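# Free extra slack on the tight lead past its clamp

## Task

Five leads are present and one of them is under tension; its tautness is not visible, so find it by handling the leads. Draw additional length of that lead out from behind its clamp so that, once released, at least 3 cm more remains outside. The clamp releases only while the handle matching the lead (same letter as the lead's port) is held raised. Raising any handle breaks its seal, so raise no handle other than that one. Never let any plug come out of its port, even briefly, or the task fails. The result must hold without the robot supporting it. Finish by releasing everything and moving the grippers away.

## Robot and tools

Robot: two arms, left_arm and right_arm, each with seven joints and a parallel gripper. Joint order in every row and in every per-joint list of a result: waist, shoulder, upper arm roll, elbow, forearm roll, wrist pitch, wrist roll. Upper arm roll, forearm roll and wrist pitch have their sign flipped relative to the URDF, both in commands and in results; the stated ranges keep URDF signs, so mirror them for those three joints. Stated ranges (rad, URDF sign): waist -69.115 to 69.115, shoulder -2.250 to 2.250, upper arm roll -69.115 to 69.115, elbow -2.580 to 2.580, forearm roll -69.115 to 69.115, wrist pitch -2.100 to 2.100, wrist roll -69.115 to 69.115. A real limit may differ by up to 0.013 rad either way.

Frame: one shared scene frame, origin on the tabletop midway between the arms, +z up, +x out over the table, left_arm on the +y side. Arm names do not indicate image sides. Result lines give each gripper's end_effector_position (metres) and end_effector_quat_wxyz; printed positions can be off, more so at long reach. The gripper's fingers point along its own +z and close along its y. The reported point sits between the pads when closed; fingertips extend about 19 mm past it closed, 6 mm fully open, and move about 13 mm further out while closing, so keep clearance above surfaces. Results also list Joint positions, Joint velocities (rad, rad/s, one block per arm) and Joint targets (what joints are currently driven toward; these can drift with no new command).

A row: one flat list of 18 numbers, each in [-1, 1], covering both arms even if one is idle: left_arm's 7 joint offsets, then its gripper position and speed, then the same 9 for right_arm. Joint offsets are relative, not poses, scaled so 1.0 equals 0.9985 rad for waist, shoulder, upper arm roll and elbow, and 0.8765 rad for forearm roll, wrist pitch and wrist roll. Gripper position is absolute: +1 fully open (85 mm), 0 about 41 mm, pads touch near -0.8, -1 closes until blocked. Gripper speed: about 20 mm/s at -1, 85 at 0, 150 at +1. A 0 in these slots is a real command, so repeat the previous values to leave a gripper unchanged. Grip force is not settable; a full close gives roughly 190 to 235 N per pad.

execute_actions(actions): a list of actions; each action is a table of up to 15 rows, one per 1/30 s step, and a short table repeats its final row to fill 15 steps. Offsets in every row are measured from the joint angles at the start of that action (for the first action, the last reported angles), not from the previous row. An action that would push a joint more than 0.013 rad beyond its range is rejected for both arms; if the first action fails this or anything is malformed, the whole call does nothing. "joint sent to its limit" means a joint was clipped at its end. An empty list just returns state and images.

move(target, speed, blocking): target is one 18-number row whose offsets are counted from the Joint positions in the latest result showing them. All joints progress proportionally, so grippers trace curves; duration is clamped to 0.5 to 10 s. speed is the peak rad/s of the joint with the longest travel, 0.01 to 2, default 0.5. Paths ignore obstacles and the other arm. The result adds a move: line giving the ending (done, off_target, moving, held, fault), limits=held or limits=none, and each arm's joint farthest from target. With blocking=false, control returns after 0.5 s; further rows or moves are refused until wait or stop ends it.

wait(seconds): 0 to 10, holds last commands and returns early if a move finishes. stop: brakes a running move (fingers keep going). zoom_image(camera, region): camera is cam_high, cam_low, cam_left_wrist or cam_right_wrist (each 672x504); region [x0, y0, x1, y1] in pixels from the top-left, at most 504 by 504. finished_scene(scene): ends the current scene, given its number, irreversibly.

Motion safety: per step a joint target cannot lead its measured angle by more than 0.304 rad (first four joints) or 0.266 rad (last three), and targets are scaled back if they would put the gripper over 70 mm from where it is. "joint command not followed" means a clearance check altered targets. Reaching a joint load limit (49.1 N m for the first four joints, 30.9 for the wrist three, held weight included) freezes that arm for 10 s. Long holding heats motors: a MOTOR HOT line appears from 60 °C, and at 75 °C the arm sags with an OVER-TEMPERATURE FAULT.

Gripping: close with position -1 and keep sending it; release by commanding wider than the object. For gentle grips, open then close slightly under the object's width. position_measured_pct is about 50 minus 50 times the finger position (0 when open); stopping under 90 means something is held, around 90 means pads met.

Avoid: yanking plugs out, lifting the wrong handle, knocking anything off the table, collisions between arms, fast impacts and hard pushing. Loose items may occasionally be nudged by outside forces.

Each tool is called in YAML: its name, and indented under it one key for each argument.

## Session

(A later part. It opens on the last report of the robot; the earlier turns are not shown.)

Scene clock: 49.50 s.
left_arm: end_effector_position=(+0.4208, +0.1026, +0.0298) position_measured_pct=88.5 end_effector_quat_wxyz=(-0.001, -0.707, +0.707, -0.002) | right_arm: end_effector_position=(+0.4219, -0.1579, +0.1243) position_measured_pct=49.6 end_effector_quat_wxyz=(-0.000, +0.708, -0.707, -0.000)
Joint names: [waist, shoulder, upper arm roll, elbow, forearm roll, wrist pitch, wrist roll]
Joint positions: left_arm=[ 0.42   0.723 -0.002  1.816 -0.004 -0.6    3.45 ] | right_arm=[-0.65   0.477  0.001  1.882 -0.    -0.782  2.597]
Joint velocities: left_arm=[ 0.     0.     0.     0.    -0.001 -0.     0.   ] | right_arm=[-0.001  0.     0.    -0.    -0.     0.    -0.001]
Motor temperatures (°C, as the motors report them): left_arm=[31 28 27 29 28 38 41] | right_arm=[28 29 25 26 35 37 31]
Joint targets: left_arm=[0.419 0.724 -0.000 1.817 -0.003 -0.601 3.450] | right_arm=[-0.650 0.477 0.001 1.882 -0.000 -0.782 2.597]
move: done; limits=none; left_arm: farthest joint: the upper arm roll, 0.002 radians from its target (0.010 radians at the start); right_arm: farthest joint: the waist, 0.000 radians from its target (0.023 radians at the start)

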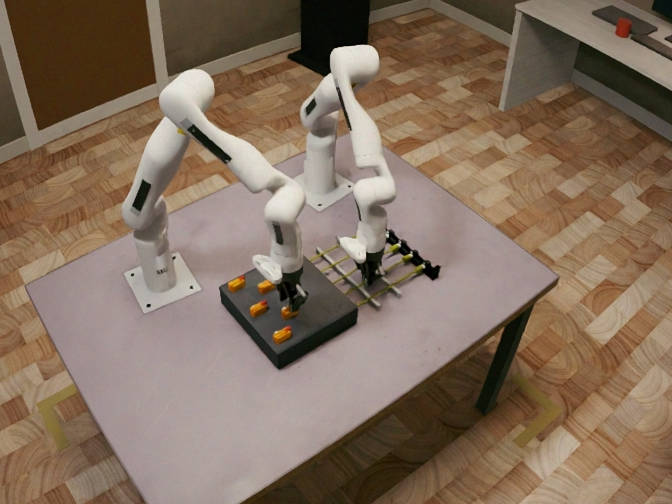

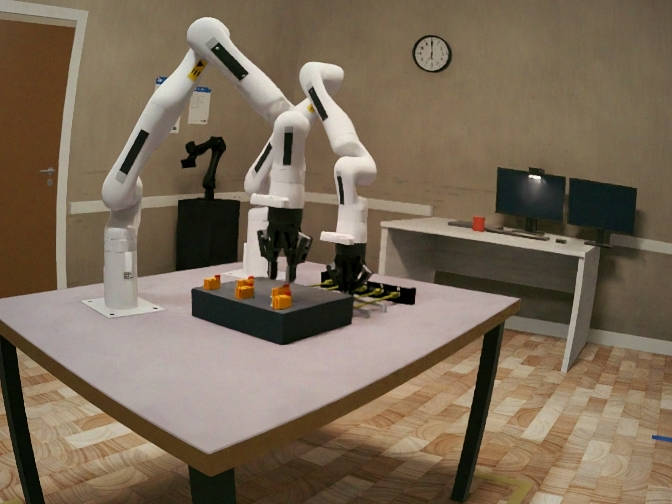

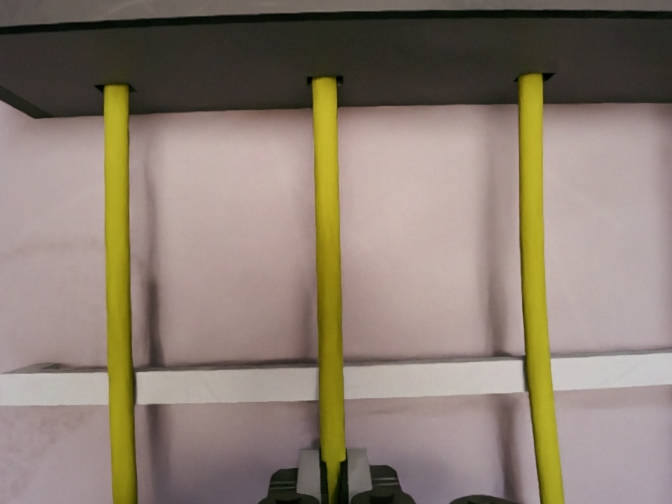

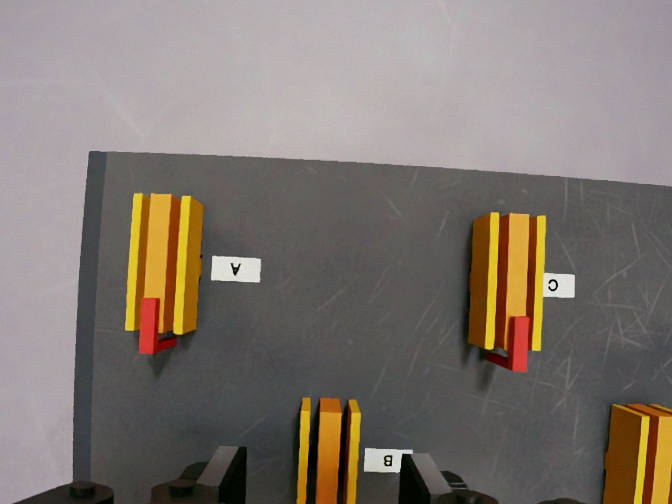

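execute_actions:
  actions:
    - [[-0.001,0,0.002,0,0,0,0,-1,0.2,0,0.064,0,0.038,0,0.116,0,0,0]]
    - [[-0.001,0,0.001,0,0,0,0,-1,0.2,0,0.001,0,0,0,0,0,-1,0]]
    - [[-0.003,0,0.002,0.001,0,0,0,-1,0.2,0,-0.026,0,-0.013,0,-0.043,0,-1,0]]
    - [[-0.014,-0.003,0.003,0.006,0.002,0,-0.012,-1,0.2,0,-0.011,0,-0.001,0,-0.007,0,-1,0]]

Scene clock: 56.47 s.
left_arm: end_effector_position=(+0.4222, +0.1074, +0.0310) position_measured_pct=88.5 end_effector_quat_wxyz=(-0.001, -0.708, +0.706, -0.003) | right_arm: end_effector_position=(+0.4202, -0.1582, +0.0993) position_measured_pct=81.7 end_effector_quat_wxyz=(+0.003, +0.707, -0.707, -0.001)
Joint names: [waist, shoulder, upper arm roll, elbow, forearm roll, wrist pitch, wrist roll]
Joint positions: left_arm=[ 0.408  0.719 -0.001  1.82  -0.007 -0.597  3.439] | right_arm=[-0.65   0.524  0.002  1.909  0.001 -0.715  2.595]
Joint velocities: left_arm=[-0.    -0.001  0.    -0.002 -0.     0.    -0.001] | right_arm=[-0.     0.    -0.    -0.001  0.    -0.    -0.001]
Motor temperatures (°C, as the motors report them): left_arm=[31 28 27 29 28 38 41] | right_arm=[28 29 25 26 35 37 31]
Joint targets: left_arm=[0.405 0.720 0.002 1.821 -0.005 -0.599 3.439] | right_arm=[-0.650 0.513 0.002 1.908 0.001 -0.721 2.596]

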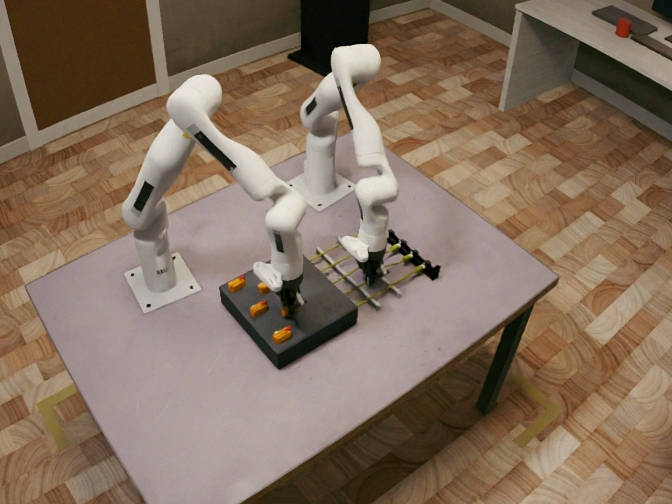

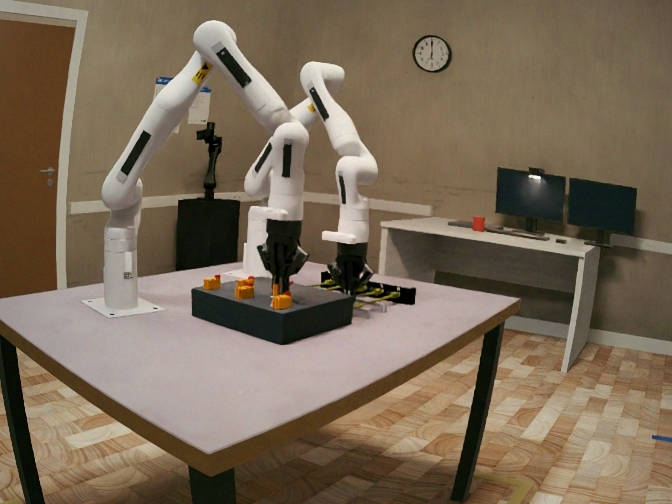

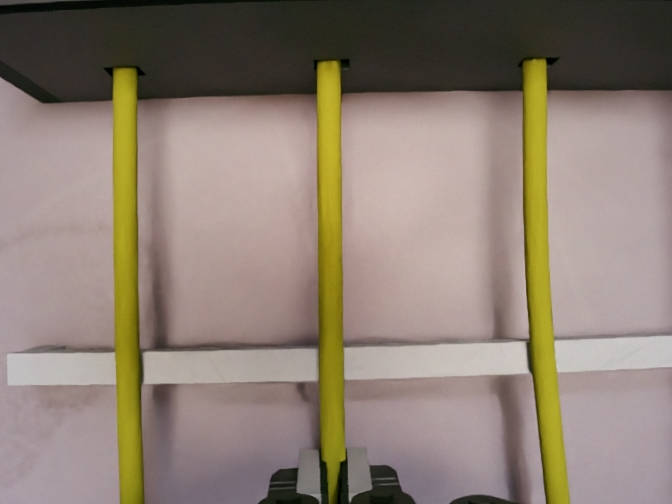

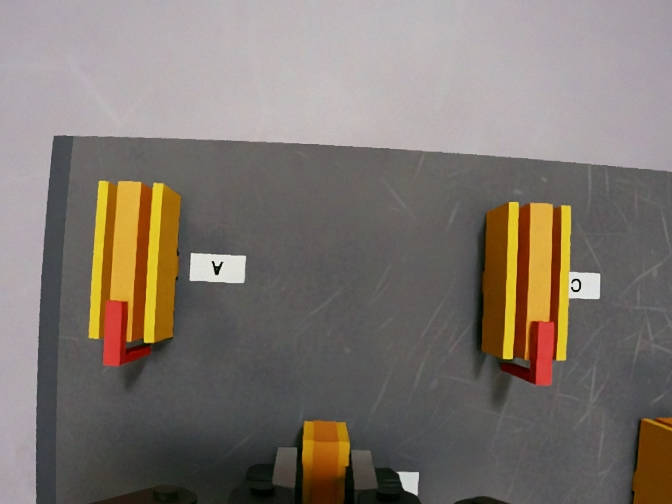

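execute_actions:
  actions:
    - [[-0.036,-0.026,0.003,0.014,0.003,-0.019,-0.037,-1,0.2,0,-0.01,0,0,0,-0.006,0,-1,0]]
    - [[-0.036,-0.026,0.003,0.014,0.003,-0.019,-0.037,-1,0.2,0,-0.01,0,0,0,-0.006,0,-1,0]]
    - [[-0.036,-0.026,0.003,0.014,0.003,-0.019,-0.037,-1,0.2,0,-0.01,0,0,0,-0.006,0,-1,0]]

Scene clock: 63.30 s.
left_arm: end_effector_position=(+0.4182, +0.1533, +0.0592) position_measured_pct=88.5 end_effector_quat_wxyz=(-0.003, -0.708, +0.706, -0.000) | right_arm: end_effector_position=(+0.4202, -0.1582, +0.0993) position_measured_pct=81.7 end_effector_quat_wxyz=(+0.002, +0.706, -0.708, -0.001)
Joint names: [waist, shoulder, upper arm roll, elbow, forearm roll, wrist pitch, wrist roll]
Joint positions: left_arm=[ 0.31   0.64  -0.003  1.859 -0.006 -0.645  3.342] | right_arm=[-0.65   0.523  0.002  1.91   0.001 -0.713  2.594]
Joint velocities: left_arm=[-0.002 -0.002  0.001 -0.002  0.001  0.001  0.001] | right_arm=[ 0.  0. -0. -0. -0.  0. -0.]
Motor temperatures (°C, as the motors report them): left_arm=[31 28 27 29 28 38 41] | right_arm=[28 29 25 26 35 37 31]
Joint targets: left_arm=[0.307 0.641 0.001 1.860 -0.004 -0.645 3.342] | right_arm=[-0.650 0.513 0.002 1.909 0.001 -0.719 2.595]

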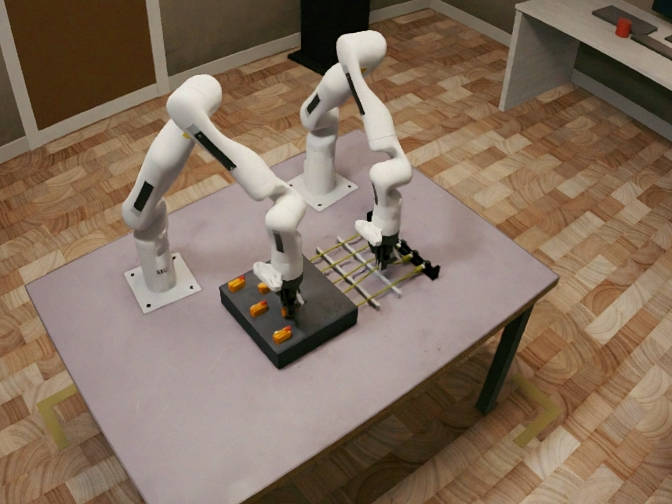

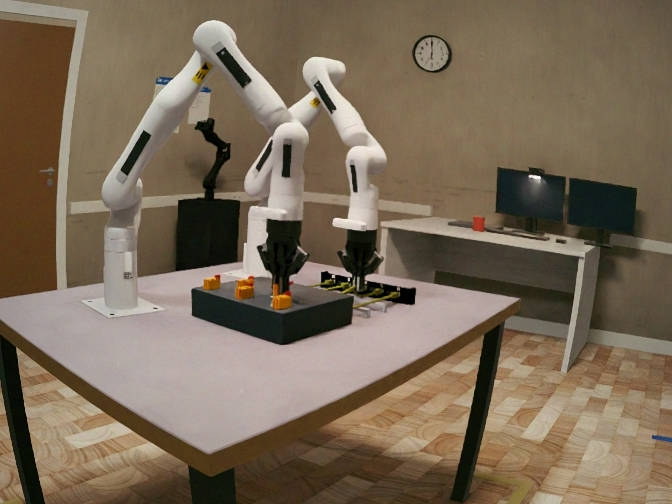

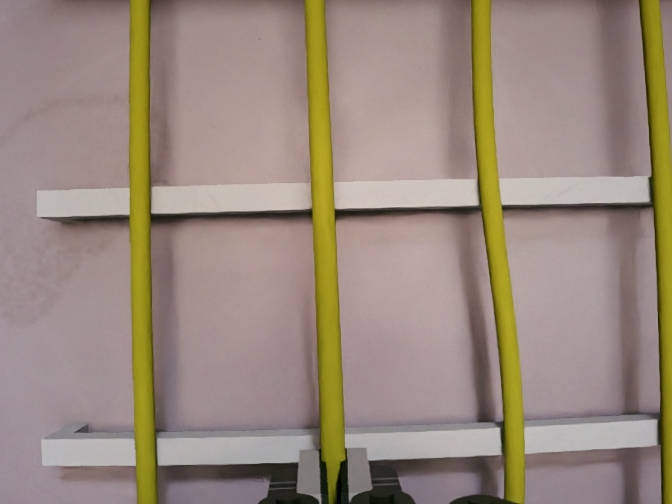

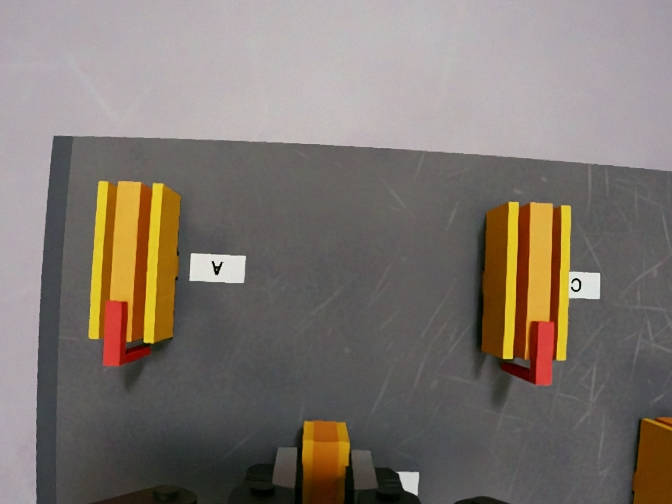

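execute_actions:
  actions:
    - [[-0.004,0,0.003,0,0,0,0,-1,0.2,0,0.017,0,0.012,0,0.035,0,-1,0]]
    - [[-0.004,0,0.003,0,0,0,0,-1,0.2,0,0,0,0,0,0,0,0,0]]
    - [[0.025,0.012,0,-0.01,0,0.002,0.028,-1,0.2,0,-0.065,0,-0.037,0,-0.116,0,0,0]]
    - [[0,0,0,0,0,0,0,-0.2,-0.2,0,-0.065,0,-0.037,0,-0.116,0,0,0]]
    - [[0,-0.08,0,-0.03,0,-0.125,0,-0.2,-0.2,0.08,-0.05,0,-0.03,0,-0.09,0,0,0]]
    - [[-0.05,-0.1,0,-0.05,0,-0.17,0,-0.2,-0.2,0.1,0,0,0,0,0,0,0,0]]
    - [[-0.1,-0.05,0,-0.03,0,-0.09,0,-0.2,-0.2,0,0,0,0,0,0,0,0,0]]

Scene clock: 73.93 s.
left_arm: end_effector_position=(+0.4252, +0.2037, +0.1831) position_measured_pct=59.9 end_effector_quat_wxyz=(+0.004, +0.758, -0.652, +0.005) | right_arm: end_effector_position=(+0.4420, -0.2285, +0.1873) position_measured_pct=50.0 end_effector_quat_wxyz=(+0.001, +0.641, -0.768, -0.001)
Joint names: [waist, shoulder, upper arm roll, elbow, forearm roll, wrist pitch, wrist roll]
Joint positions: left_arm=[ 0.187  0.422 -0.005  1.736 -0.012 -0.979  3.367] | right_arm=[-0.472  0.362  0.001  1.817  0.001 -0.964  2.594]
Joint velocities: left_arm=[-0.011 -0.004  0.001 -0.001 -0.001 -0.     0.   ] | right_arm=[ 0.     0.    -0.     0.001 -0.     0.     0.   ]
Motor temperatures (°C, as the motors report them): left_arm=[31 28 27 29 28 38 41] | right_arm=[28 29 25 26 35 37 31]
Joint targets: left_arm=[0.186 0.422 -0.005 1.736 -0.012 -0.979 3.367] | right_arm=[-0.472 0.362 0.001 1.817 0.001 -0.964 2.594]

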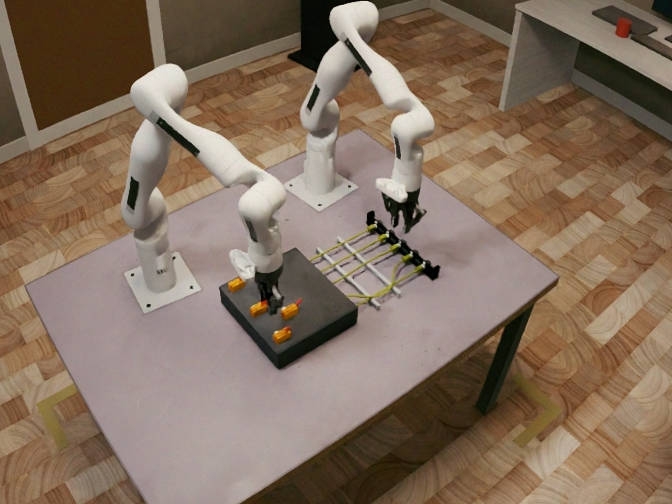

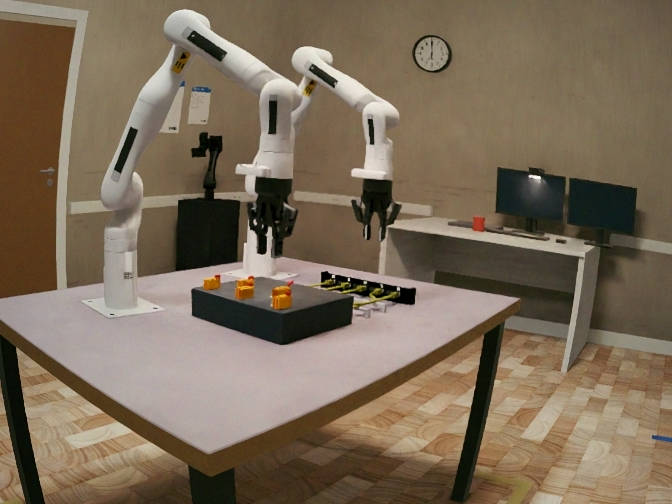

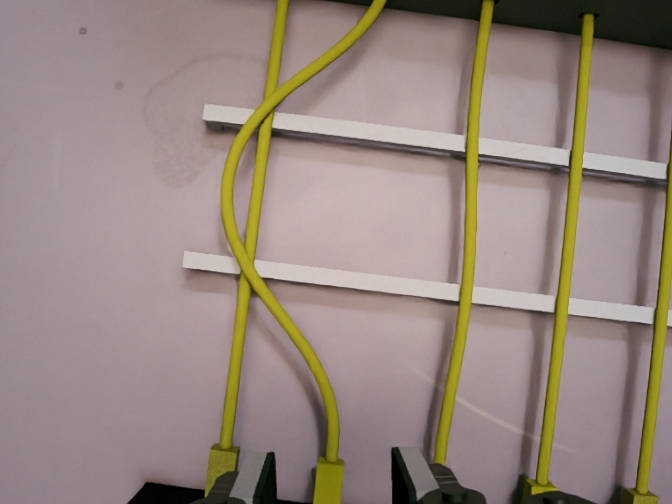

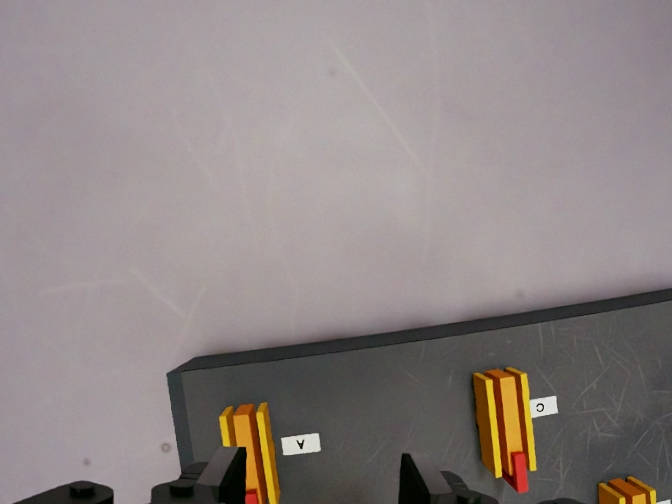

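finished_scene:
  scene: 2

The scene is finished: the task was done.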